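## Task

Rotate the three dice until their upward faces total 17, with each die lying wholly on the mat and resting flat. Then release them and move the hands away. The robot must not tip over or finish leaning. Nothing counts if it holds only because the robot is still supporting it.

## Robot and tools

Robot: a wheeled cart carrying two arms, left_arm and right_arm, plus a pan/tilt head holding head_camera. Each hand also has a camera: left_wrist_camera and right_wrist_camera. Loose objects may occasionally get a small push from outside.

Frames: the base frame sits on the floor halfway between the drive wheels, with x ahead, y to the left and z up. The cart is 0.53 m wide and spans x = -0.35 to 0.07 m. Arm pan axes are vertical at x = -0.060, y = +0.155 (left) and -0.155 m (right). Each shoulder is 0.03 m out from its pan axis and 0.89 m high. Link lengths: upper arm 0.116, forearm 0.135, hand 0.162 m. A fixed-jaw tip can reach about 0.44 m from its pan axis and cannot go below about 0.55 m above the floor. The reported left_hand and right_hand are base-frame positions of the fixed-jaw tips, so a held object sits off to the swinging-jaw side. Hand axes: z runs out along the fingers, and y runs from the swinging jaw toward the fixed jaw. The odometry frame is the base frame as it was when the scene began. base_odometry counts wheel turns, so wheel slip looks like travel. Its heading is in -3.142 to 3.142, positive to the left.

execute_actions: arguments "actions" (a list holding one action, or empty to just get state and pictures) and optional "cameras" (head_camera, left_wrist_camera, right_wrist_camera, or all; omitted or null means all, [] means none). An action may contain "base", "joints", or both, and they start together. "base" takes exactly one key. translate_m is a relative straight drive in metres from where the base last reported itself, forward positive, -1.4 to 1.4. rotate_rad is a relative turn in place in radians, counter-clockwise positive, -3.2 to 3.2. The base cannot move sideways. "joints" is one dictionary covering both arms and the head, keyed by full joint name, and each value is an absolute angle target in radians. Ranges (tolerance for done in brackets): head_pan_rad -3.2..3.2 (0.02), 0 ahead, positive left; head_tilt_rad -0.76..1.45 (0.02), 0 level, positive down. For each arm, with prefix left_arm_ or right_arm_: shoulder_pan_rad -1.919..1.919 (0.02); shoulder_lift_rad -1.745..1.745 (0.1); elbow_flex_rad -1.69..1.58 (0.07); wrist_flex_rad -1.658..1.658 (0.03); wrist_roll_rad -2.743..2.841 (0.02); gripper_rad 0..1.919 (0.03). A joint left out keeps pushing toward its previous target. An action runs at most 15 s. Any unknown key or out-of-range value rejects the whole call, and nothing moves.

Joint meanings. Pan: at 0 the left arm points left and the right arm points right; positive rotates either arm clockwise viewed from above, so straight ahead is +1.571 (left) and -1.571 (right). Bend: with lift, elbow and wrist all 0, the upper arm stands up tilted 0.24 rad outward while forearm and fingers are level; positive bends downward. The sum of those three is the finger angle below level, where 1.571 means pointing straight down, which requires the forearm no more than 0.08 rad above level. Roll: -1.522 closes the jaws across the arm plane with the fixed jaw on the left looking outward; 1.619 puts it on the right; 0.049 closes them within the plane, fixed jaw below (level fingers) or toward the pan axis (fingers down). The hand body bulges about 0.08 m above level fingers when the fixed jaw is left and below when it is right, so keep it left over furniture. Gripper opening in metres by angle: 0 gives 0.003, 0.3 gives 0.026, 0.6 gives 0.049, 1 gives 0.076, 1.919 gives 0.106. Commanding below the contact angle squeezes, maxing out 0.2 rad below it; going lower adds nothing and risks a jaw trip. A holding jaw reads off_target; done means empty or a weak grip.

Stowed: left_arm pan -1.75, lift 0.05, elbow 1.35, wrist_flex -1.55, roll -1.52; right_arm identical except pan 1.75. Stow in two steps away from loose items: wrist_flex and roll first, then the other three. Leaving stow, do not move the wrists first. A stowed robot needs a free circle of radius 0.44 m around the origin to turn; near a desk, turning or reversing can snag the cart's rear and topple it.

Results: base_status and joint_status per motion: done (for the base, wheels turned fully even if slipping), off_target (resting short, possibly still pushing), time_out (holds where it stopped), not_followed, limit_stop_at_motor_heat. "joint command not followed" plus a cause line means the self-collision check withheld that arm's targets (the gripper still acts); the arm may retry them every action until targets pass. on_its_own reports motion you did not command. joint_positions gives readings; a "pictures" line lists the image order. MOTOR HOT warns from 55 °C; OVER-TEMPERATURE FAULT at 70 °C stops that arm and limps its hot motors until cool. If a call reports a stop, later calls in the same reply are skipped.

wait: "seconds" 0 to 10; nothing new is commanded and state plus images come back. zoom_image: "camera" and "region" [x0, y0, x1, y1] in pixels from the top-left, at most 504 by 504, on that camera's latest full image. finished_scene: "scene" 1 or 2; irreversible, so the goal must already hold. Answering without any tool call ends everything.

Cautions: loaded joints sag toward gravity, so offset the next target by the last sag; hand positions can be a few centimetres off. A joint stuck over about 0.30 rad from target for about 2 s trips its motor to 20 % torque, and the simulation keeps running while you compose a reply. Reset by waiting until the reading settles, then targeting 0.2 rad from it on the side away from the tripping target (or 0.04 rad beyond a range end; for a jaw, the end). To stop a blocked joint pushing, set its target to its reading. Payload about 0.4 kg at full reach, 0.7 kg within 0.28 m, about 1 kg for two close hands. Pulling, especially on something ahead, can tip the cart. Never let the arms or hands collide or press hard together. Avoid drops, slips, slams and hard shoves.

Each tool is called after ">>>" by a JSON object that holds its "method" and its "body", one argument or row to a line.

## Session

>>> {"method": "execute_actions", "body": {
  "actions": []
}}

Scene clock: 0.00 s.
base_odometry: x=+0.000 y=+0.000 heading=+0.000 (m, m, rad; odometry frame)
base_status: not commanded
joint_positions: head_pan_rad=-0.009 head_tilt_rad=+0.023 left_arm_shoulder_pan_rad=-1.751 left_arm_shoulder_lift_rad=+0.004 left_arm_elbow_flex_rad=+1.355 left_arm_wrist_flex_rad=-1.508 left_arm_wrist_roll_rad=-1.538 left_arm_gripper_rad=+1.920 right_arm_shoulder_pan_rad=+1.748 right_arm_shoulder_lift_rad=+0.030 right_arm_elbow_flex_rad=+1.351 right_arm_wrist_flex_rad=-1.605 right_arm_wrist_roll_rad=-1.514 right_arm_gripper_rad=+1.920
joint_status: not commanded
left_hand: x=-0.3056 y=+0.1024 z=+0.8994 quat_wxyz=(-0.074, -0.650, -0.054, +0.754) (m; base frame)
right_hand: x=-0.3064 y=-0.1187 z=+0.9097 quat_wxyz=(-0.072, +0.621, -0.053, -0.779) (m; base frame)
pictures: head_camera, left_wrist_camera, right_wrist_camera
Images, in order (width x height): head_camera 644x476, left_wrist_camera 644x476, right_wrist_camera 644x476.

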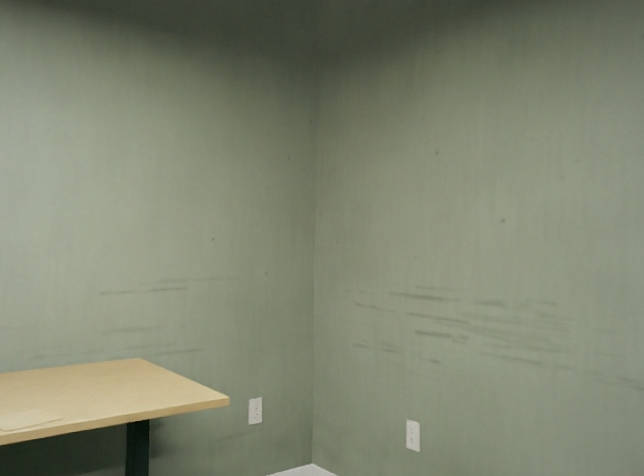

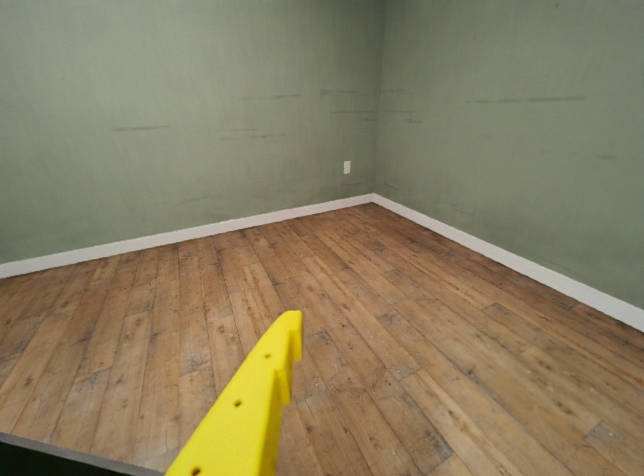

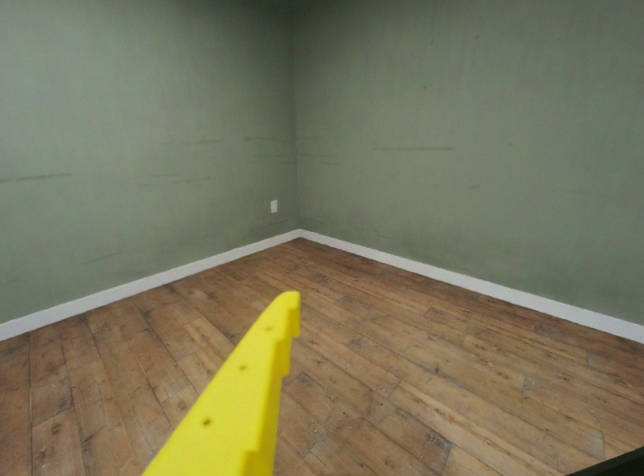

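>>> {"method": "execute_actions", "body": {
  "actions": [
    {"joints": {"head_pan_rad": 0.65, "head_tilt_rad": 0.35}}
  ],
  "cameras": ["head_camera"]
}}

Scene clock: 4.27 s.
base_odometry: x=+0.000 y=+0.000 heading=+0.000 (m, m, rad; odometry frame)
base_status: not commanded
joint_positions: head_pan_rad=+0.640 head_tilt_rad=+0.343 left_arm_shoulder_pan_rad=-1.751 left_arm_shoulder_lift_rad=+0.004 left_arm_elbow_flex_rad=+1.355 left_arm_wrist_flex_rad=-1.508 left_arm_wrist_roll_rad=-1.538 left_arm_gripper_rad=+1.920 right_arm_shoulder_pan_rad=+1.748 right_arm_shoulder_lift_rad=+0.030 right_arm_elbow_flex_rad=+1.351 right_arm_wrist_flex_rad=-1.605 right_arm_wrist_roll_rad=-1.514 right_arm_gripper_rad=+1.920
joint_status: all done
left_hand: x=-0.3056 y=+0.1024 z=+0.8994 quat_wxyz=(-0.074, -0.650, -0.054, +0.754) (m; base frame)
right_hand: x=-0.3064 y=-0.1187 z=+0.9097 quat_wxyz=(-0.072, +0.621, -0.053, -0.779) (m; base frame)
pictures: head_camera
Images, in order (width x height): head_camera 644x476.

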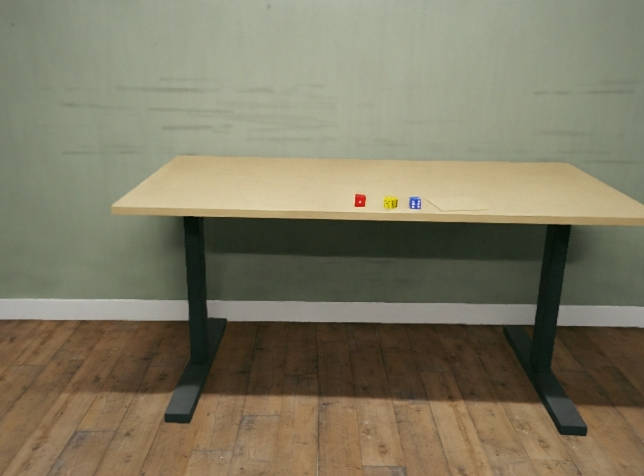

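>>> {"method": "execute_actions", "body": {
  "actions": [
    {"base": {"rotate_rad": 0.65}, "joints": {"head_pan_rad": 0.0, "head_tilt_rad": 0.5, "right_arm_shoulder_pan_rad": -0.9, "right_arm_shoulder_lift_rad": -0.2, "right_arm_elbow_flex_rad": 0.8, "right_arm_gripper_rad": 0.7}}
  ],
  "cameras": ["head_camera"]
}}

>>> {"method": "execute_actions", "body": {
  "actions": [
    {"base": {"translate_m": 1.1}, "joints": {"head_tilt_rad": 0.85, "right_arm_wrist_flex_rad": -0.85}}
  ],
  "cameras": ["head_camera"]
}}

Scene clock: 20.97 s.
base_odometry: x=-0.001 y=+0.000 heading=+0.649 (m, m, rad; odometry frame)
base_status: done
joint_positions: head_pan_rad=+0.010 head_tilt_rad=+0.494 left_arm_shoulder_pan_rad=-1.751 left_arm_shoulder_lift_rad=+0.004 left_arm_elbow_flex_rad=+1.355 left_arm_wrist_flex_rad=-1.508 left_arm_wrist_roll_rad=-1.538 left_arm_gripper_rad=+1.920 right_arm_shoulder_pan_rad=-0.892 right_arm_shoulder_lift_rad=-0.167 right_arm_elbow_flex_rad=+0.835 right_arm_wrist_flex_rad=-1.607 right_arm_wrist_roll_rad=-1.514 right_arm_gripper_rad=+0.710
joint_status: all done
left_hand: x=-0.3056 y=+0.1024 z=+0.8994 quat_wxyz=(-0.074, -0.650, -0.054, +0.754) (m; base frame)
right_hand: x=+0.1345 y=-0.3019 z=+1.0594 quat_wxyz=(+0.895, +0.102, +0.294, -0.320) (m; base frame)
pictures: head_camera
Images, in order (width x height): head_camera 644x476.

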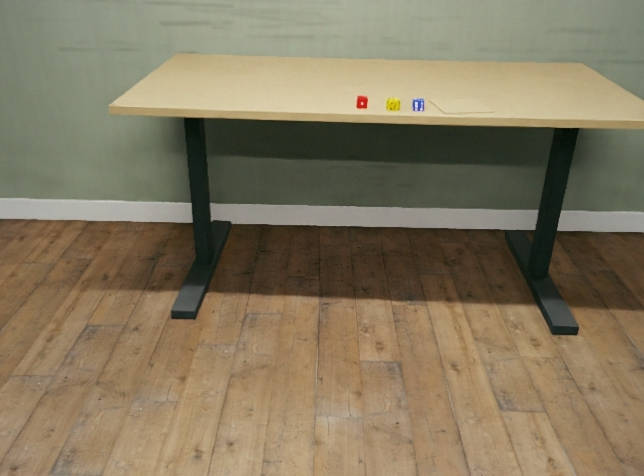

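Scene clock: 27.30 s.
base_odometry: x=+0.876 y=+0.665 heading=+0.647 (m, m, rad; odometry frame)
base_status: done
joint_positions: head_pan_rad=+0.010 head_tilt_rad=+0.845 left_arm_shoulder_pan_rad=-1.751 left_arm_shoulder_lift_rad=+0.004 left_arm_elbow_flex_rad=+1.355 left_arm_wrist_flex_rad=-1.508 left_arm_wrist_roll_rad=-1.538 left_arm_gripper_rad=+1.920 right_arm_shoulder_pan_rad=-0.894 right_arm_shoulder_lift_rad=-0.168 right_arm_elbow_flex_rad=+0.835 right_arm_wrist_flex_rad=-0.850 right_arm_wrist_roll_rad=-1.514 right_arm_gripper_rad=+0.710
joint_status: all done
left_hand: x=-0.3056 y=+0.1024 z=+0.8994 quat_wxyz=(-0.074, -0.650, -0.054, +0.754) (m; base frame)
right_hand: x=+0.1835 y=-0.3409 z=+0.9592 quat_wxyz=(+0.724, +0.210, +0.604, -0.258) (m; base frame)
pictures: head_camera
Images, in order (width x height): head_camera 644x476.

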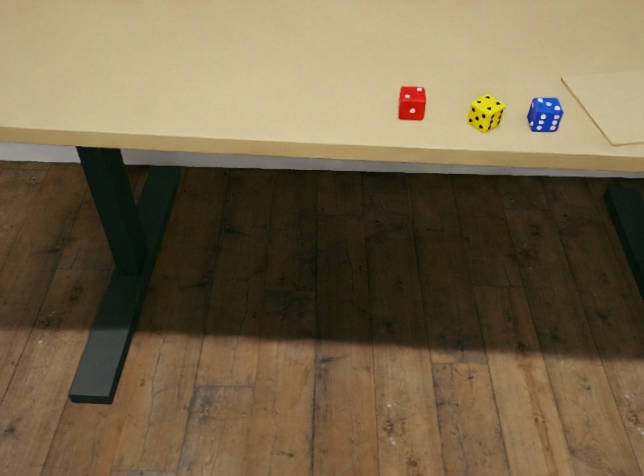

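>>> {"method": "zoom_image", "body": {
  "camera": "head_camera",
  "region": [380, 60, 644, 160]
}}

Region (380, 60, 644, 160) of head_camera's 644x476 image, scaled by 1.909; it fills the top 191 rows of this view, and the rest is white.

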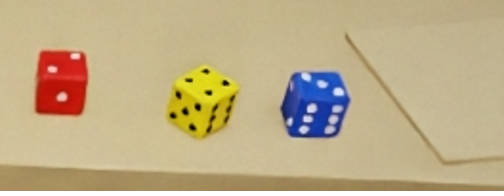

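>>> {"method": "execute_actions", "body": {
  "actions": [
    {"base": {"rotate_rad": -0.08}}
  ],
  "cameras": []
}}

>>> {"method": "execute_actions", "body": {
  "actions": [
    {"base": {"translate_m": 0.42}, "joints": {"head_tilt_rad": 1.15, "head_pan_rad": -0.4}}
  ],
  "cameras": ["head_camera"]
}}

Scene clock: 49.23 s.
base_odometry: x=+0.876 y=+0.666 heading=+0.566 (m, m, rad; odometry frame)
base_status: done
joint_positions: head_pan_rad=+0.010 head_tilt_rad=+0.845 left_arm_shoulder_pan_rad=-1.751 left_arm_shoulder_lift_rad=+0.004 left_arm_elbow_flex_rad=+1.355 left_arm_wrist_flex_rad=-1.508 left_arm_wrist_roll_rad=-1.538 left_arm_gripper_rad=+1.920 right_arm_shoulder_pan_rad=-0.894 right_arm_shoulder_lift_rad=-0.168 right_arm_elbow_flex_rad=+0.835 right_arm_wrist_flex_rad=-0.850 right_arm_wrist_roll_rad=-1.514 right_arm_gripper_rad=+0.710
joint_status: not commanded
left_hand: x=-0.3056 y=+0.1024 z=+0.8994 quat_wxyz=(-0.074, -0.650, -0.054, +0.754) (m; base frame)
right_hand: x=+0.1835 y=-0.3409 z=+0.9592 quat_wxyz=(+0.724, +0.210, +0.604, -0.258) (m; base frame)
pictures: none
No camera images: the call's "cameras" was empty. Leave "cameras" out to get every camera's image.

Scene clock: 52.10 s.
base_odometry: x=+1.231 y=+0.890 heading=+0.564 (m, m, rad; odometry frame)
base_status: done
joint_positions: head_pan_rad=-0.390 head_tilt_rad=+1.145 left_arm_shoulder_pan_rad=-1.751 left_arm_shoulder_lift_rad=+0.004 left_arm_elbow_flex_rad=+1.355 left_arm_wrist_flex_rad=-1.508 left_arm_wrist_roll_rad=-1.538 left_arm_gripper_rad=+1.920 right_arm_shoulder_pan_rad=-0.894 right_arm_shoulder_lift_rad=-0.168 right_arm_elbow_flex_rad=+0.835 right_arm_wrist_flex_rad=-0.850 right_arm_wrist_roll_rad=-1.514 right_arm_gripper_rad=+0.710
joint_status: all done
left_hand: x=-0.3056 y=+0.1024 z=+0.8994 quat_wxyz=(-0.074, -0.650, -0.054, +0.754) (m; base frame)
right_hand: x=+0.1835 y=-0.3409 z=+0.9592 quat_wxyz=(+0.724, +0.210, +0.604, -0.258) (m; base frame)
pictures: head_camera
Images, in order (width x height): head_camera 644x476.

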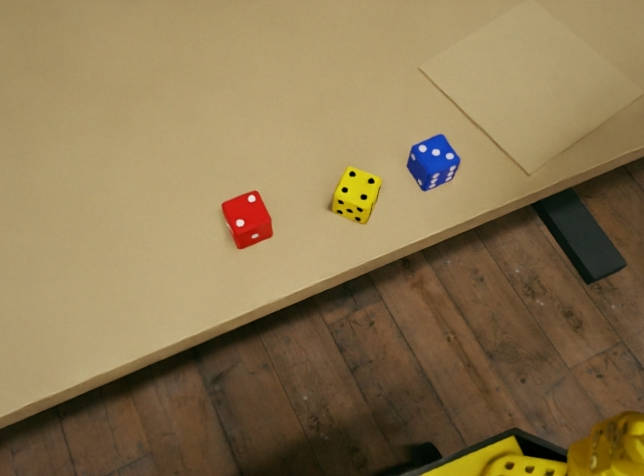

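>>> {"method": "execute_actions", "body": {
  "actions": [
    {"base": {"rotate_rad": 0.25}, "joints": {"head_pan_rad": -0.3, "right_arm_shoulder_pan_rad": -1.86, "right_arm_shoulder_lift_rad": 0.3, "right_arm_elbow_flex_rad": -0.9, "right_arm_wrist_flex_rad": 1.467, "right_arm_wrist_roll_rad": -1.99, "right_arm_gripper_rad": 0.95}}
  ],
  "cameras": ["head_camera"]
}}

>>> {"method": "execute_actions", "body": {
  "actions": [
    {"joints": {"right_arm_shoulder_lift_rad": 0.84}}
  ],
  "cameras": ["head_camera", "right_wrist_camera"]
}}

Scene clock: 97.97 s.
base_odometry: x=+1.231 y=+0.890 heading=+0.813 (m, m, rad; odometry frame)
base_status: done
joint_positions: head_pan_rad=-0.310 head_tilt_rad=+1.145 left_arm_shoulder_pan_rad=-1.751 left_arm_shoulder_lift_rad=+0.004 left_arm_elbow_flex_rad=+1.355 left_arm_wrist_flex_rad=-1.508 left_arm_wrist_roll_rad=-1.538 left_arm_gripper_rad=+1.920 right_arm_shoulder_pan_rad=-1.852 right_arm_shoulder_lift_rad=+0.324 right_arm_elbow_flex_rad=-0.863 right_arm_wrist_flex_rad=+1.464 right_arm_wrist_roll_rad=-1.981 right_arm_gripper_rad=+0.940
joint_status: all done
left_hand: x=-0.3056 y=+0.1024 z=+0.8994 quat_wxyz=(-0.074, -0.650, -0.054, +0.754) (m; base frame)
right_hand: x=+0.2311 y=-0.0635 z=+0.9391 quat_wxyz=(+0.295, +0.084, +0.945, +0.115) (m; base frame)
pictures: head_camera
Images, in order (width x height): head_camera 644x476.

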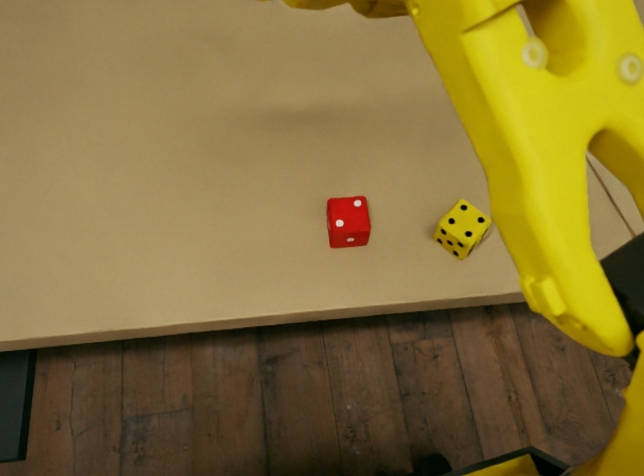

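Scene clock: 99.07 s.
base_odometry: x=+1.231 y=+0.890 heading=+0.813 (m, m, rad; odometry frame)
base_status: not commanded
joint_positions: head_pan_rad=-0.310 head_tilt_rad=+1.145 left_arm_shoulder_pan_rad=-1.751 left_arm_shoulder_lift_rad=+0.004 left_arm_elbow_flex_rad=+1.355 left_arm_wrist_flex_rad=-1.508 left_arm_wrist_roll_rad=-1.538 left_arm_gripper_rad=+1.920 right_arm_shoulder_pan_rad=-1.852 right_arm_shoulder_lift_rad=+0.866 right_arm_elbow_flex_rad=-0.866 right_arm_wrist_flex_rad=+1.464 right_arm_wrist_roll_rad=-1.981 right_arm_gripper_rad=+0.940
joint_status: all done
left_hand: x=-0.3056 y=+0.1024 z=+0.8994 quat_wxyz=(-0.074, -0.650, -0.054, +0.754) (m; base frame)
right_hand: x=+0.2162 y=-0.0679 z=+0.7916 quat_wxyz=(+0.050, +0.088, +0.995, +0.019) (m; base frame)
pictures: head_camera, right_wrist_camera
Images, in order (width x height): head_camera 644x476, right_wrist_camera 644x476.

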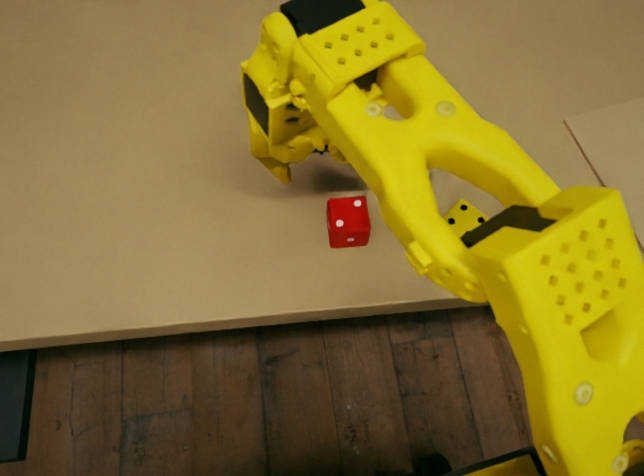

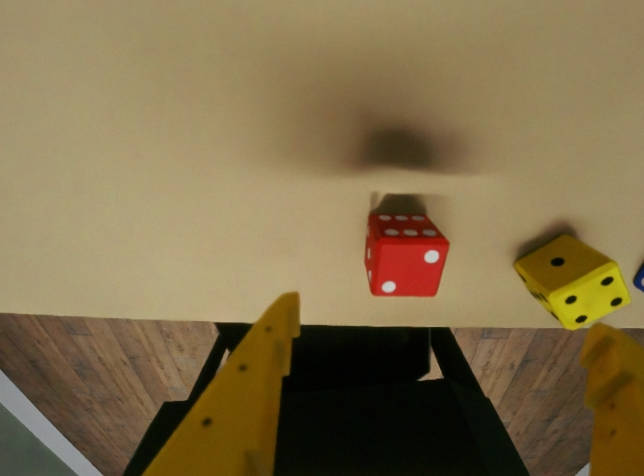

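>>> {"method": "execute_actions", "body": {
  "actions": [
    {"joints": {"right_arm_shoulder_lift_rad": 0.935, "right_arm_elbow_flex_rad": -0.70, "right_arm_wrist_flex_rad": 1.214, "right_arm_gripper_rad": 0.78, "right_arm_shoulder_pan_rad": -1.865}}
  ],
  "cameras": ["head_camera", "right_wrist_camera"]
}}

Scene clock: 112.37 s.
base_odometry: x=+1.231 y=+0.890 heading=+0.813 (m, m, rad; odometry frame)
base_status: not commanded
joint_positions: head_pan_rad=-0.310 head_tilt_rad=+1.145 left_arm_shoulder_pan_rad=-1.751 left_arm_shoulder_lift_rad=+0.004 left_arm_elbow_flex_rad=+1.355 left_arm_wrist_flex_rad=-1.508 left_arm_wrist_roll_rad=-1.538 left_arm_gripper_rad=+1.920 right_arm_shoulder_pan_rad=-1.857 right_arm_shoulder_lift_rad=+0.961 right_arm_elbow_flex_rad=-0.696 right_arm_wrist_flex_rad=+1.222 right_arm_wrist_roll_rad=-1.981 right_arm_gripper_rad=+0.790
joint_status: all done
left_hand: x=-0.3056 y=+0.1024 z=+0.8994 quat_wxyz=(-0.074, -0.650, -0.054, +0.754) (m; base frame)
right_hand: x=+0.2133 y=-0.0673 z=+0.7455 quat_wxyz=(+0.039, +0.086, +0.995, +0.015) (m; base frame)
pictures: head_camera, right_wrist_camera
Images, in order (width x height): head_camera 644x476, right_wrist_camera 644x476.

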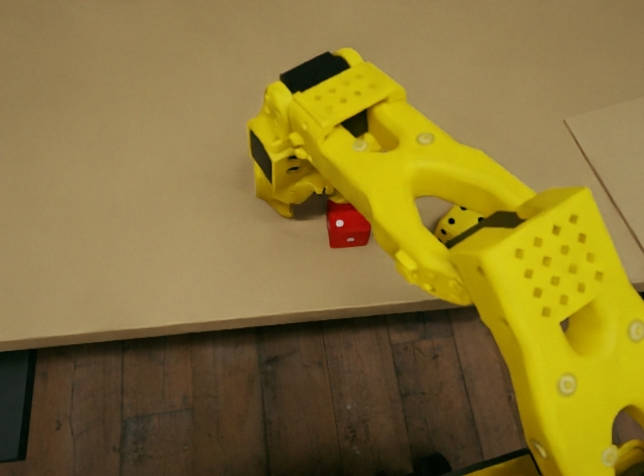

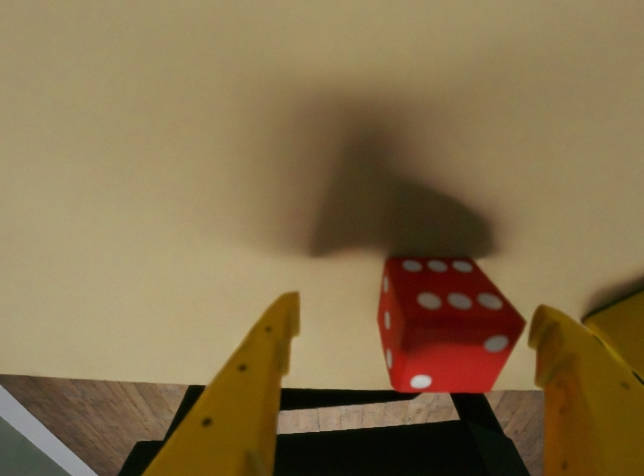

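>>> {"method": "execute_actions", "body": {
  "actions": [
    {"joints": {"right_arm_shoulder_lift_rad": 0.975, "right_arm_wrist_flex_rad": 1.265, "right_arm_shoulder_pan_rad": -1.80}}
  ],
  "cameras": ["head_camera", "right_wrist_camera"]
}}

Scene clock: 120.23 s.
base_odometry: x=+1.231 y=+0.890 heading=+0.813 (m, m, rad; odometry frame)
base_status: not commanded
joint_positions: head_pan_rad=-0.310 head_tilt_rad=+1.145 left_arm_shoulder_pan_rad=-1.751 left_arm_shoulder_lift_rad=+0.004 left_arm_elbow_flex_rad=+1.355 left_arm_wrist_flex_rad=-1.508 left_arm_wrist_roll_rad=-1.538 left_arm_gripper_rad=+1.920 right_arm_shoulder_pan_rad=-1.808 right_arm_shoulder_lift_rad=+1.001 right_arm_elbow_flex_rad=-0.696 right_arm_wrist_flex_rad=+1.259 right_arm_wrist_roll_rad=-1.981 right_arm_gripper_rad=+0.790
joint_status: all done
left_hand: x=-0.3056 y=+0.1024 z=+0.8994 quat_wxyz=(-0.074, -0.650, -0.054, +0.754) (m; base frame)
right_hand: x=+0.2055 y=-0.0837 z=+0.7351 quat_wxyz=(+0.003, +0.110, +0.994, +0.001) (m; base frame)
pictures: head_camera, right_wrist_camera
Images, in order (width x height): head_camera 644x476, right_wrist_camera 644x476.

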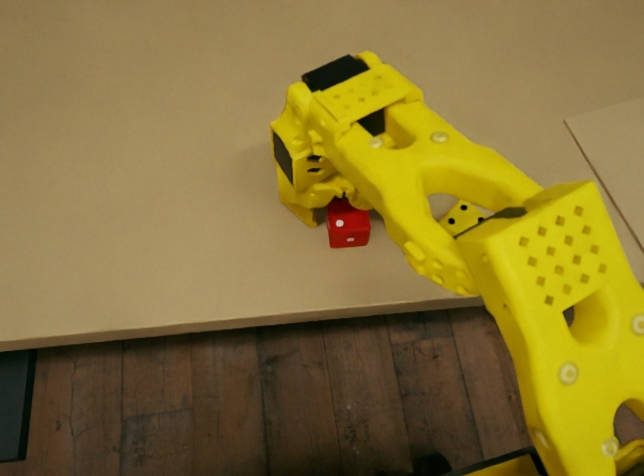

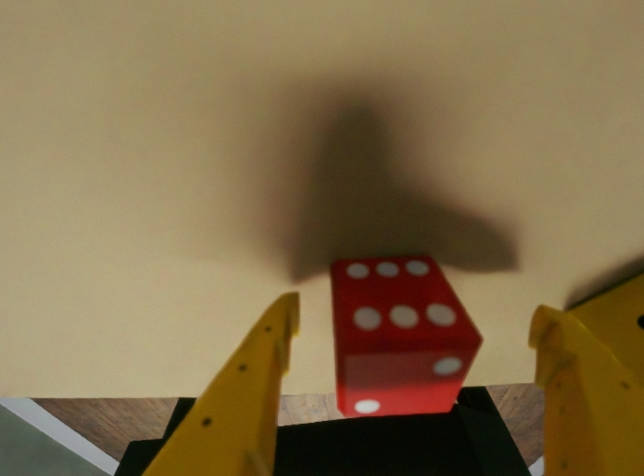

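>>> {"method": "execute_actions", "body": {
  "actions": [
    {"joints": {"right_arm_gripper_rad": 0.17}}
  ],
  "cameras": ["right_wrist_camera"]
}}

Scene clock: 125.73 s.
base_odometry: x=+1.231 y=+0.890 heading=+0.813 (m, m, rad; odometry frame)
base_status: not commanded
joint_positions: head_pan_rad=-0.310 head_tilt_rad=+1.145 left_arm_shoulder_pan_rad=-1.751 left_arm_shoulder_lift_rad=+0.004 left_arm_elbow_flex_rad=+1.355 left_arm_wrist_flex_rad=-1.508 left_arm_wrist_roll_rad=-1.538 left_arm_gripper_rad=+1.920 right_arm_shoulder_pan_rad=-1.808 right_arm_shoulder_lift_rad=+1.001 right_arm_elbow_flex_rad=-0.696 right_arm_wrist_flex_rad=+1.259 right_arm_wrist_roll_rad=-1.981 right_arm_gripper_rad=+0.365
joint_status: right_arm_gripper_rad off_target (ended at +0.365, target +0.170)
left_hand: x=-0.3056 y=+0.1024 z=+0.8994 quat_wxyz=(-0.074, -0.650, -0.054, +0.754) (m; base frame)
right_hand: x=+0.2055 y=-0.0837 z=+0.7351 quat_wxyz=(+0.003, +0.110, +0.994, +0.001) (m; base frame)
pictures: right_wrist_camera
Images, in order (width x height): right_wrist_camera 644x476.

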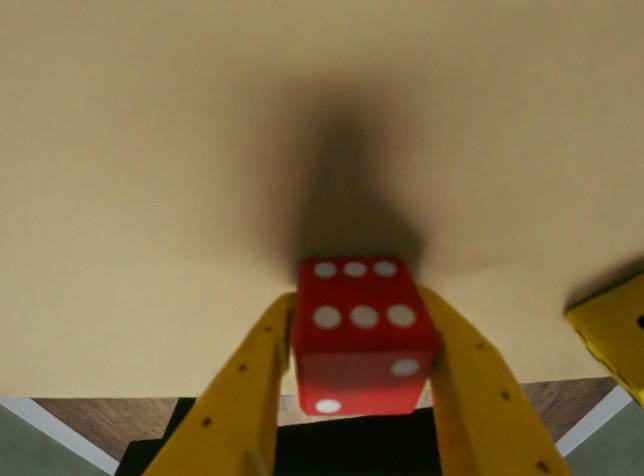

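>>> {"method": "execute_actions", "body": {
  "actions": [
    {"base": {"rotate_rad": -0.25}, "joints": {"right_arm_shoulder_lift_rad": 0.4, "right_arm_wrist_flex_rad": -0.715, "right_arm_wrist_roll_rad": -1.522, "head_pan_rad": -0.65, "head_tilt_rad": 1.05}}
  ],
  "cameras": ["head_camera"]
}}

>>> {"method": "execute_actions", "body": {
  "actions": [
    {"base": {"translate_m": 0.04}, "joints": {"right_arm_elbow_flex_rad": -0.03, "right_arm_shoulder_pan_rad": -1.07, "right_arm_shoulder_lift_rad": 0.85}}
  ],
  "cameras": ["head_camera", "right_wrist_camera"]
}}

Scene clock: 150.73 s.
base_odometry: x=+1.231 y=+0.890 heading=+0.566 (m, m, rad; odometry frame)
base_status: done
joint_positions: head_pan_rad=-0.640 head_tilt_rad=+1.065 left_arm_shoulder_pan_rad=-1.751 left_arm_shoulder_lift_rad=+0.004 left_arm_elbow_flex_rad=+1.355 left_arm_wrist_flex_rad=-1.508 left_arm_wrist_roll_rad=-1.538 left_arm_gripper_rad=+1.920 right_arm_shoulder_pan_rad=-1.806 right_arm_shoulder_lift_rad=+0.458 right_arm_elbow_flex_rad=-0.689 right_arm_wrist_flex_rad=-0.702 right_arm_wrist_roll_rad=-1.533 right_arm_gripper_rad=+0.365
joint_status: all done
left_hand: x=-0.3056 y=+0.1024 z=+0.8994 quat_wxyz=(-0.074, -0.650, -0.054, +0.754) (m; base frame)
right_hand: x=+0.2601 y=-0.0703 z=+1.1475 quat_wxyz=(+0.942, -0.035, +0.311, +0.116) (m; base frame)
pictures: head_camera
Images, in order (width x height): head_camera 644x476.

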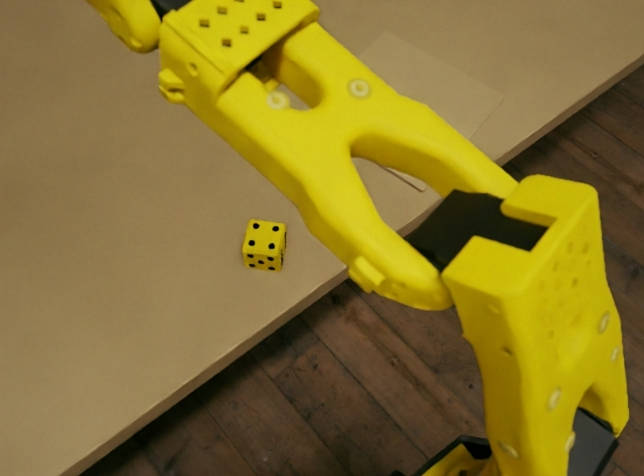

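Scene clock: 152.00 s.
base_odometry: x=+1.266 y=+0.912 heading=+0.567 (m, m, rad; odometry frame)
base_status: done
joint_positions: head_pan_rad=-0.640 head_tilt_rad=+1.065 left_arm_shoulder_pan_rad=-1.751 left_arm_shoulder_lift_rad=+0.004 left_arm_elbow_flex_rad=+1.355 left_arm_wrist_flex_rad=-1.508 left_arm_wrist_roll_rad=-1.538 left_arm_gripper_rad=+1.920 right_arm_shoulder_pan_rad=-1.078 right_arm_shoulder_lift_rad=+0.884 right_arm_elbow_flex_rad=-0.024 right_arm_wrist_flex_rad=-0.705 right_arm_wrist_roll_rad=-1.533 right_arm_gripper_rad=+0.365
joint_status: all done
left_hand: x=-0.3056 y=+0.1024 z=+0.8994 quat_wxyz=(-0.074, -0.650, -0.054, +0.754) (m; base frame)
right_hand: x=+0.2834 y=-0.3308 z=+0.8197 quat_wxyz=(+0.631, +0.189, +0.736, -0.155) (m; base frame)
pictures: head_camera, right_wrist_camera
Images, in order (width x height): head_camera 644x476, right_wrist_camera 644x476.

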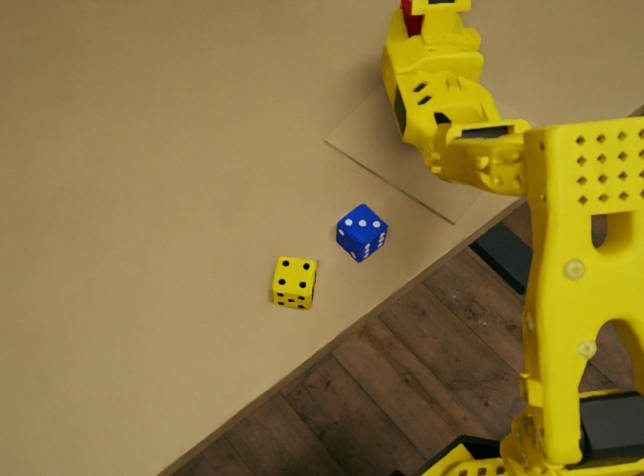

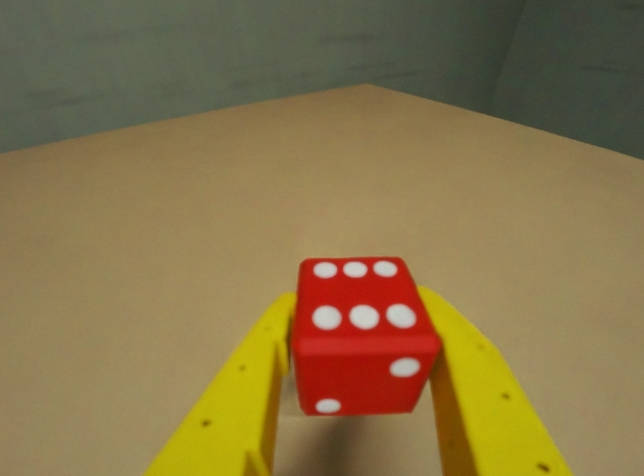

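>>> {"method": "execute_actions", "body": {
  "actions": [
    {"joints": {"right_arm_shoulder_lift_rad": 1.02, "head_tilt_rad": 0.95}}
  ],
  "cameras": ["head_camera", "right_wrist_camera"]
}}

Scene clock: 155.27 s.
base_odometry: x=+1.266 y=+0.912 heading=+0.567 (m, m, rad; odometry frame)
base_status: not commanded
joint_positions: head_pan_rad=-0.640 head_tilt_rad=+0.965 left_arm_shoulder_pan_rad=-1.751 left_arm_shoulder_lift_rad=+0.004 left_arm_elbow_flex_rad=+1.355 left_arm_wrist_flex_rad=-1.508 left_arm_wrist_roll_rad=-1.538 left_arm_gripper_rad=+1.920 right_arm_shoulder_pan_rad=-1.078 right_arm_shoulder_lift_rad=+1.048 right_arm_elbow_flex_rad=-0.024 right_arm_wrist_flex_rad=-0.705 right_arm_wrist_roll_rad=-1.533 right_arm_gripper_rad=+0.365
joint_status: all done
left_hand: x=-0.3056 y=+0.1024 z=+0.8994 quat_wxyz=(-0.074, -0.650, -0.054, +0.754) (m; base frame)
right_hand: x=+0.2685 y=-0.3228 z=+0.7627 quat_wxyz=(+0.568, +0.202, +0.785, -0.140) (m; base frame)
pictures: head_camera, right_wrist_camera
Images, in order (width x height): head_camera 644x476, right_wrist_camera 644x476.

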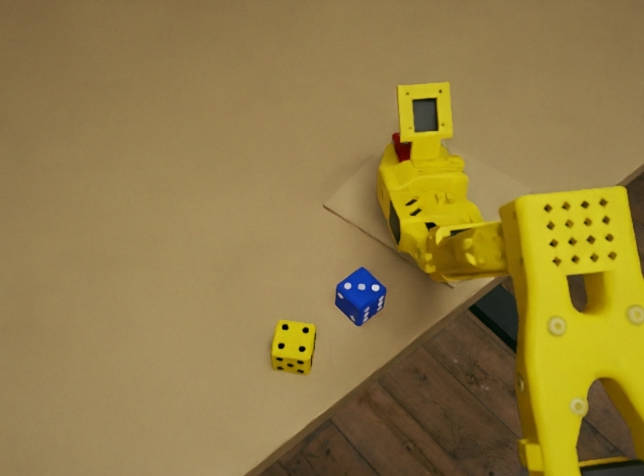

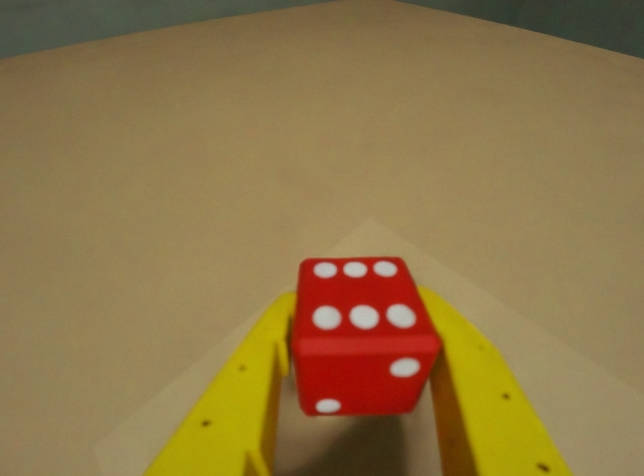

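>>> {"method": "execute_actions", "body": {
  "actions": [
    {"joints": {"right_arm_shoulder_lift_rad": 0.80, "right_arm_wrist_flex_rad": -0.894}}
  ],
  "cameras": []
}}

>>> {"method": "execute_actions", "body": {
  "actions": [
    {"joints": {"right_arm_elbow_flex_rad": 0.24, "right_arm_shoulder_lift_rad": 0.94}}
  ],
  "cameras": ["head_camera", "right_wrist_camera"]
}}

Scene clock: 164.10 s.
base_odometry: x=+1.266 y=+0.912 heading=+0.567 (m, m, rad; odometry frame)
base_status: not commanded
joint_positions: head_pan_rad=-0.640 head_tilt_rad=+0.965 left_arm_shoulder_pan_rad=-1.751 left_arm_shoulder_lift_rad=+0.004 left_arm_elbow_flex_rad=+1.355 left_arm_wrist_flex_rad=-1.508 left_arm_wrist_roll_rad=-1.538 left_arm_gripper_rad=+1.920 right_arm_shoulder_pan_rad=-1.078 right_arm_shoulder_lift_rad=+0.861 right_arm_elbow_flex_rad=-0.024 right_arm_wrist_flex_rad=-0.876 right_arm_wrist_roll_rad=-1.533 right_arm_gripper_rad=+0.365
joint_status: all done
left_hand: x=-0.3056 y=+0.1024 z=+0.8994 quat_wxyz=(-0.074, -0.650, -0.054, +0.754) (m; base frame)
right_hand: x=+0.2860 y=-0.3322 z=+0.8555 quat_wxyz=(+0.700, +0.173, +0.671, -0.172) (m; base frame)
pictures: none
No camera images: the call's "cameras" was empty. Leave "cameras" out to get every camera's image.

Scene clock: 164.97 s.
base_odometry: x=+1.266 y=+0.912 heading=+0.567 (m, m, rad; odometry frame)
base_status: not commanded
joint_positions: head_pan_rad=-0.640 head_tilt_rad=+0.965 left_arm_shoulder_pan_rad=-1.751 left_arm_shoulder_lift_rad=+0.004 left_arm_elbow_flex_rad=+1.355 left_arm_wrist_flex_rad=-1.508 left_arm_wrist_roll_rad=-1.538 left_arm_gripper_rad=+1.920 right_arm_shoulder_pan_rad=-1.078 right_arm_shoulder_lift_rad=+0.967 right_arm_elbow_flex_rad=+0.243 right_arm_wrist_flex_rad=-0.878 right_arm_wrist_roll_rad=-1.533 right_arm_gripper_rad=+0.365
joint_status: all done
left_hand: x=-0.3056 y=+0.1024 z=+0.8994 quat_wxyz=(-0.074, -0.650, -0.054, +0.754) (m; base frame)
right_hand: x=+0.2459 y=-0.3106 z=+0.7580 quat_wxyz=(+0.564, +0.203, +0.789, -0.139) (m; base frame)
pictures: head_camera, right_wrist_camera
Images, in order (width x height): head_camera 644x476, right_wrist_camera 644x476.

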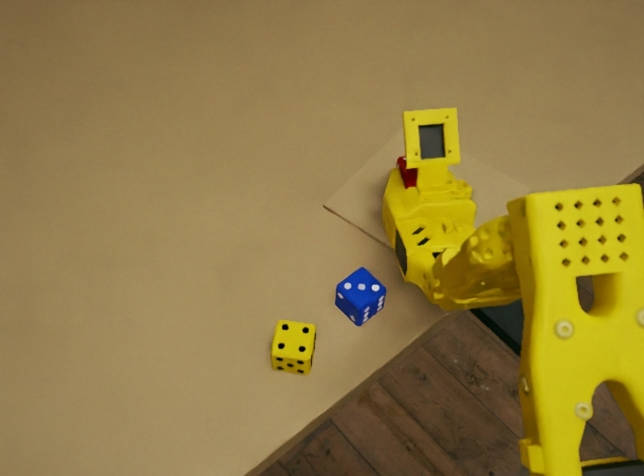

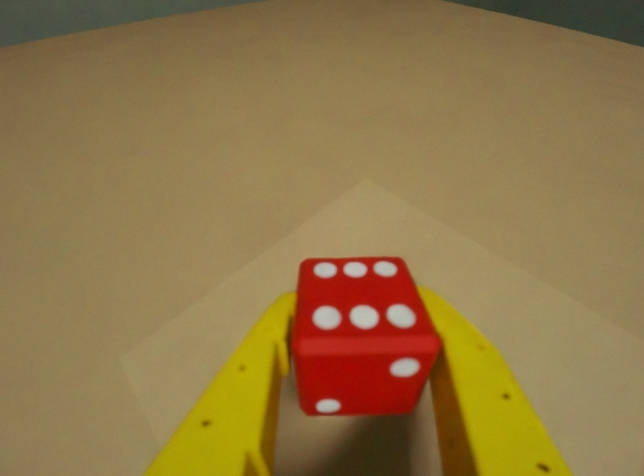

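>>> {"method": "execute_actions", "body": {
  "actions": [
    {"joints": {"right_arm_shoulder_lift_rad": 0.97}}
  ],
  "cameras": ["right_wrist_camera"]
}}

Scene clock: 168.23 s.
base_odometry: x=+1.266 y=+0.912 heading=+0.567 (m, m, rad; odometry frame)
base_status: not commanded
joint_positions: head_pan_rad=-0.640 head_tilt_rad=+0.965 left_arm_shoulder_pan_rad=-1.751 left_arm_shoulder_lift_rad=+0.004 left_arm_elbow_flex_rad=+1.355 left_arm_wrist_flex_rad=-1.508 left_arm_wrist_roll_rad=-1.538 left_arm_gripper_rad=+1.920 right_arm_shoulder_pan_rad=-1.078 right_arm_shoulder_lift_rad=+0.993 right_arm_elbow_flex_rad=+0.243 right_arm_wrist_flex_rad=-0.878 right_arm_wrist_roll_rad=-1.533 right_arm_gripper_rad=+0.365
joint_status: all done
left_hand: x=-0.3056 y=+0.1024 z=+0.8994 quat_wxyz=(-0.074, -0.650, -0.054, +0.754) (m; base frame)
right_hand: x=+0.2427 y=-0.3089 z=+0.7498 quat_wxyz=(+0.553, +0.205, +0.796, -0.136) (m; base frame)
pictures: right_wrist_camera
Images, in order (width x height): right_wrist_camera 644x476.

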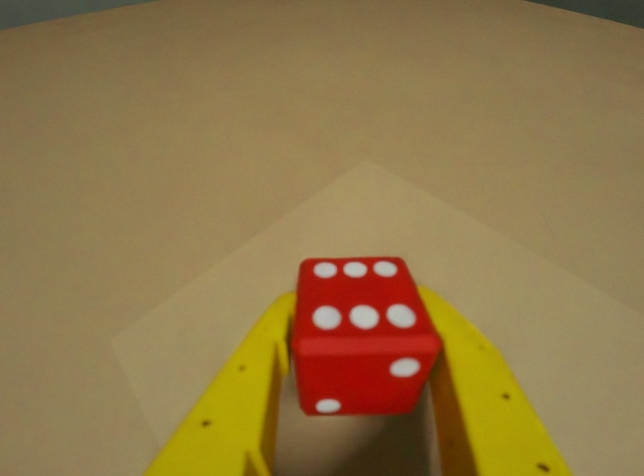

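>>> {"method": "execute_actions", "body": {
  "actions": [
    {"joints": {"right_arm_shoulder_lift_rad": 0.985}}
  ],
  "cameras": []
}}

>>> {"method": "execute_actions", "body": {
  "actions": [
    {"joints": {"right_arm_gripper_rad": 0.75}}
  ],
  "cameras": ["right_wrist_camera"]
}}

Scene clock: 172.40 s.
base_odometry: x=+1.266 y=+0.912 heading=+0.567 (m, m, rad; odometry frame)
base_status: not commanded
joint_positions: head_pan_rad=-0.640 head_tilt_rad=+0.965 left_arm_shoulder_pan_rad=-1.751 left_arm_shoulder_lift_rad=+0.004 left_arm_elbow_flex_rad=+1.355 left_arm_wrist_flex_rad=-1.508 left_arm_wrist_roll_rad=-1.538 left_arm_gripper_rad=+1.920 right_arm_shoulder_pan_rad=-1.078 right_arm_shoulder_lift_rad=+1.001 right_arm_elbow_flex_rad=+0.243 right_arm_wrist_flex_rad=-0.881 right_arm_wrist_roll_rad=-1.533 right_arm_gripper_rad=+0.365
joint_status: all done
left_hand: x=-0.3056 y=+0.1024 z=+0.8994 quat_wxyz=(-0.074, -0.650, -0.054, +0.754) (m; base frame)
right_hand: x=+0.2418 y=-0.3085 z=+0.7479 quat_wxyz=(+0.551, +0.205, +0.797, -0.136) (m; base frame)
pictures: none
No camera images: the call's "cameras" was empty. Leave "cameras" out to get every camera's image.

Scene clock: 173.23 s.
base_odometry: x=+1.266 y=+0.912 heading=+0.567 (m, m, rad; odometry frame)
base_status: not commanded
joint_positions: head_pan_rad=-0.640 head_tilt_rad=+0.965 left_arm_shoulder_pan_rad=-1.751 left_arm_shoulder_lift_rad=+0.004 left_arm_elbow_flex_rad=+1.355 left_arm_wrist_flex_rad=-1.508 left_arm_wrist_roll_rad=-1.538 left_arm_gripper_rad=+1.920 right_arm_shoulder_pan_rad=-1.078 right_arm_shoulder_lift_rad=+1.004 right_arm_elbow_flex_rad=+0.243 right_arm_wrist_flex_rad=-0.881 right_arm_wrist_roll_rad=-1.533 right_arm_gripper_rad=+0.739
joint_status: all done
left_hand: x=-0.3056 y=+0.1024 z=+0.8994 quat_wxyz=(-0.074, -0.650, -0.054, +0.754) (m; base frame)
right_hand: x=+0.2414 y=-0.3083 z=+0.7470 quat_wxyz=(+0.550, +0.205, +0.798, -0.135) (m; base frame)
pictures: right_wrist_camera
Images, in order (width x height): right_wrist_camera 644x476.

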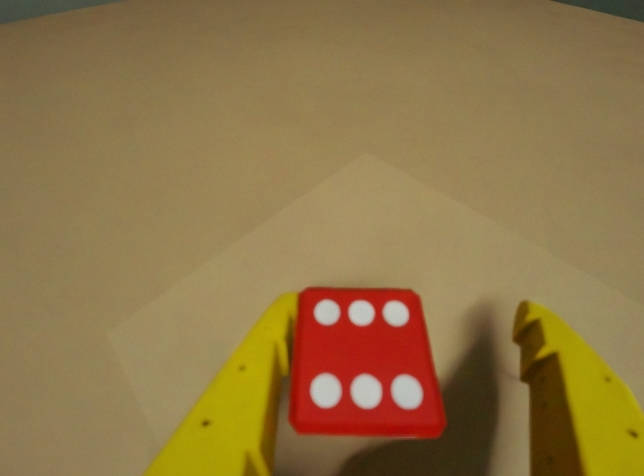

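>>> {"method": "execute_actions", "body": {
  "actions": [
    {"joints": {"right_arm_shoulder_lift_rad": 0.2}}
  ],
  "cameras": []
}}

>>> {"method": "execute_actions", "body": {
  "actions": [
    {"joints": {"right_arm_shoulder_pan_rad": -1.32, "right_arm_shoulder_lift_rad": 0.48, "right_arm_elbow_flex_rad": -0.32, "right_arm_wrist_flex_rad": 1.356, "right_arm_wrist_roll_rad": 1.75, "head_tilt_rad": 1.1}}
  ],
  "cameras": ["head_camera", "right_wrist_camera"]
}}

Scene clock: 190.20 s.
base_odometry: x=+1.266 y=+0.912 heading=+0.567 (m, m, rad; odometry frame)
base_status: not commanded
joint_positions: head_pan_rad=-0.640 head_tilt_rad=+0.965 left_arm_shoulder_pan_rad=-1.751 left_arm_shoulder_lift_rad=+0.004 left_arm_elbow_flex_rad=+1.355 left_arm_wrist_flex_rad=-1.508 left_arm_wrist_roll_rad=-1.538 left_arm_gripper_rad=+1.920 right_arm_shoulder_pan_rad=-1.078 right_arm_shoulder_lift_rad=+0.251 right_arm_elbow_flex_rad=+0.245 right_arm_wrist_flex_rad=-0.881 right_arm_wrist_roll_rad=-1.533 right_arm_gripper_rad=+0.740
joint_status: all done
left_hand: x=-0.3056 y=+0.1024 z=+0.8994 quat_wxyz=(-0.074, -0.650, -0.054, +0.754) (m; base frame)
right_hand: x=+0.2567 y=-0.3165 z=+0.9968 quat_wxyz=(+0.805, +0.139, +0.541, -0.198) (m; base frame)
pictures: none
No camera images: the call's "cameras" was empty. Leave "cameras" out to get every camera's image.

Scene clock: 193.47 s.
base_odometry: x=+1.266 y=+0.912 heading=+0.567 (m, m, rad; odometry frame)
base_status: not commanded
joint_positions: head_pan_rad=-0.640 head_tilt_rad=+1.095 left_arm_shoulder_pan_rad=-1.751 left_arm_shoulder_lift_rad=+0.004 left_arm_elbow_flex_rad=+1.355 left_arm_wrist_flex_rad=-1.508 left_arm_wrist_roll_rad=-1.538 left_arm_gripper_rad=+1.920 right_arm_shoulder_pan_rad=-1.312 right_arm_shoulder_lift_rad=+0.505 right_arm_elbow_flex_rad=-0.284 right_arm_wrist_flex_rad=+1.349 right_arm_wrist_roll_rad=+1.741 right_arm_gripper_rad=+0.740
joint_status: all done
left_hand: x=-0.3056 y=+0.1024 z=+0.8994 quat_wxyz=(-0.074, -0.650, -0.054, +0.754) (m; base frame)
right_hand: x=+0.1733 y=-0.2250 z=+0.7939 quat_wxyz=(+0.000, -0.998, +0.068, +0.000) (m; base frame)
pictures: head_camera, right_wrist_camera
Images, in order (width x height): head_camera 644x476, right_wrist_camera 644x476.

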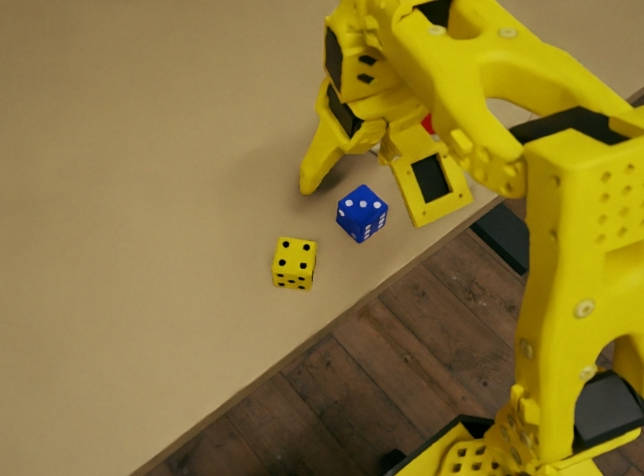

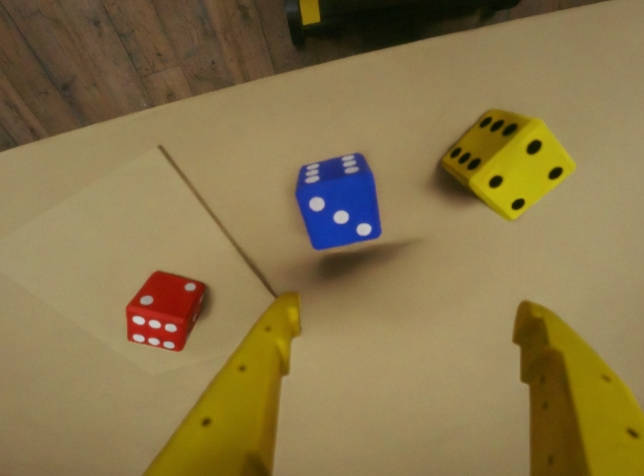

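>>> {"method": "execute_actions", "body": {
  "actions": [
    {"joints": {"right_arm_wrist_roll_rad": 2.0}}
  ],
  "cameras": ["right_wrist_camera"]
}}

Scene clock: 203.97 s.
base_odometry: x=+1.266 y=+0.912 heading=+0.567 (m, m, rad; odometry frame)
base_status: not commanded
joint_positions: head_pan_rad=-0.640 head_tilt_rad=+1.095 left_arm_shoulder_pan_rad=-1.751 left_arm_shoulder_lift_rad=+0.004 left_arm_elbow_flex_rad=+1.355 left_arm_wrist_flex_rad=-1.508 left_arm_wrist_roll_rad=-1.538 left_arm_gripper_rad=+1.920 right_arm_shoulder_pan_rad=-1.312 right_arm_shoulder_lift_rad=+0.505 right_arm_elbow_flex_rad=-0.284 right_arm_wrist_flex_rad=+1.349 right_arm_wrist_roll_rad=+1.989 right_arm_gripper_rad=+0.740
joint_status: all done
left_hand: x=-0.3056 y=+0.1024 z=+0.8994 quat_wxyz=(-0.074, -0.650, -0.054, +0.754) (m; base frame)
right_hand: x=+0.1753 y=-0.2249 z=+0.7939 quat_wxyz=(+0.000, -0.998, -0.056, +0.000) (m; base frame)
pictures: right_wrist_camera
Images, in order (width x height): right_wrist_camera 644x476.

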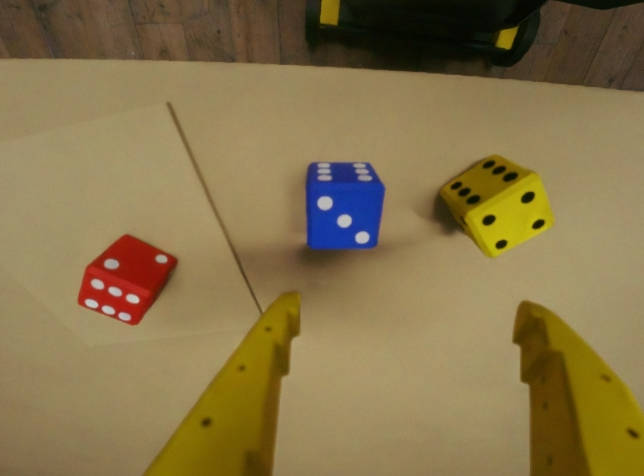

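>>> {"method": "execute_actions", "body": {
  "actions": [
    {"joints": {"right_arm_shoulder_pan_rad": -1.275, "right_arm_shoulder_lift_rad": 0.668, "right_arm_elbow_flex_rad": -0.15, "right_arm_wrist_flex_rad": 1.03}}
  ],
  "cameras": ["right_wrist_camera"]
}}

Scene clock: 208.40 s.
base_odometry: x=+1.266 y=+0.912 heading=+0.567 (m, m, rad; odometry frame)
base_status: not commanded
joint_positions: head_pan_rad=-0.640 head_tilt_rad=+1.095 left_arm_shoulder_pan_rad=-1.751 left_arm_shoulder_lift_rad=+0.004 left_arm_elbow_flex_rad=+1.355 left_arm_wrist_flex_rad=-1.508 left_arm_wrist_roll_rad=-1.538 left_arm_gripper_rad=+1.920 right_arm_shoulder_pan_rad=-1.283 right_arm_shoulder_lift_rad=+0.688 right_arm_elbow_flex_rad=-0.148 right_arm_wrist_flex_rad=+1.036 right_arm_wrist_roll_rad=+1.989 right_arm_gripper_rad=+0.740
joint_status: all done
left_hand: x=-0.3056 y=+0.1024 z=+0.8994 quat_wxyz=(-0.074, -0.650, -0.054, +0.754) (m; base frame)
right_hand: x=+0.1719 y=-0.2314 z=+0.7378 quat_wxyz=(+0.001, -0.999, -0.041, +0.003) (m; base frame)
pictures: right_wrist_camera
Images, in order (width x height): right_wrist_camera 644x476.

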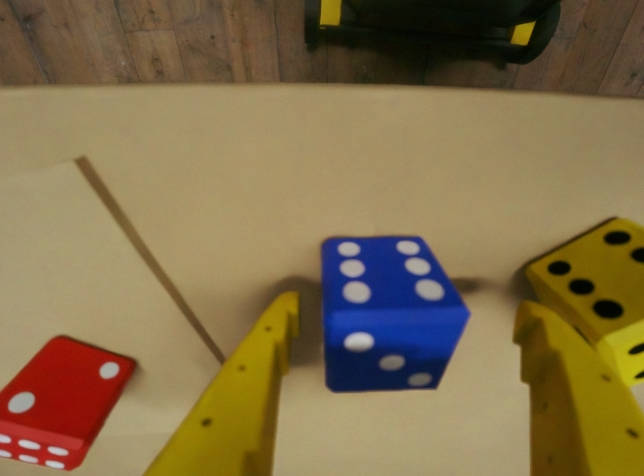

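>>> {"method": "execute_actions", "body": {
  "actions": [
    {"joints": {"right_arm_elbow_flex_rad": -0.122, "right_arm_gripper_rad": 0.17}}
  ],
  "cameras": ["right_wrist_camera"]
}}

Scene clock: 212.93 s.
base_odometry: x=+1.266 y=+0.912 heading=+0.567 (m, m, rad; odometry frame)
base_status: not commanded
joint_positions: head_pan_rad=-0.640 head_tilt_rad=+1.095 left_arm_shoulder_pan_rad=-1.751 left_arm_shoulder_lift_rad=+0.004 left_arm_elbow_flex_rad=+1.355 left_arm_wrist_flex_rad=-1.508 left_arm_wrist_roll_rad=-1.538 left_arm_gripper_rad=+1.920 right_arm_shoulder_pan_rad=-1.283 right_arm_shoulder_lift_rad=+0.688 right_arm_elbow_flex_rad=-0.120 right_arm_wrist_flex_rad=+1.036 right_arm_wrist_roll_rad=+1.989 right_arm_gripper_rad=+0.365
joint_status: right_arm_gripper_rad off_target (ended at +0.365, target +0.170); the others done
left_hand: x=-0.3056 y=+0.1024 z=+0.8994 quat_wxyz=(-0.074, -0.650, -0.054, +0.754) (m; base frame)
right_hand: x=+0.1659 y=-0.2296 z=+0.7345 quat_wxyz=(+0.005, -0.999, -0.041, +0.016) (m; base frame)
pictures: right_wrist_camera
Images, in order (width x height): right_wrist_camera 644x476.

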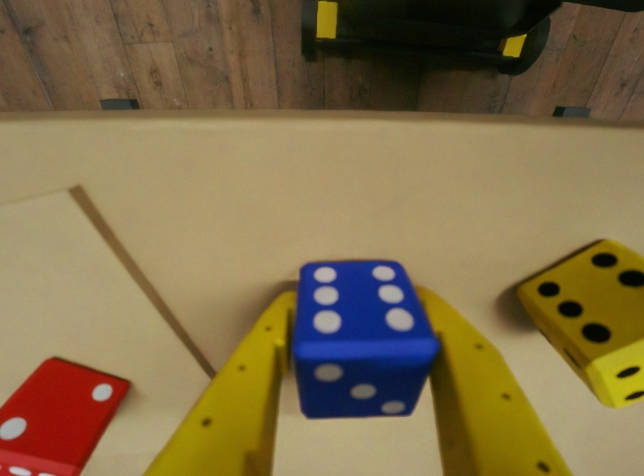

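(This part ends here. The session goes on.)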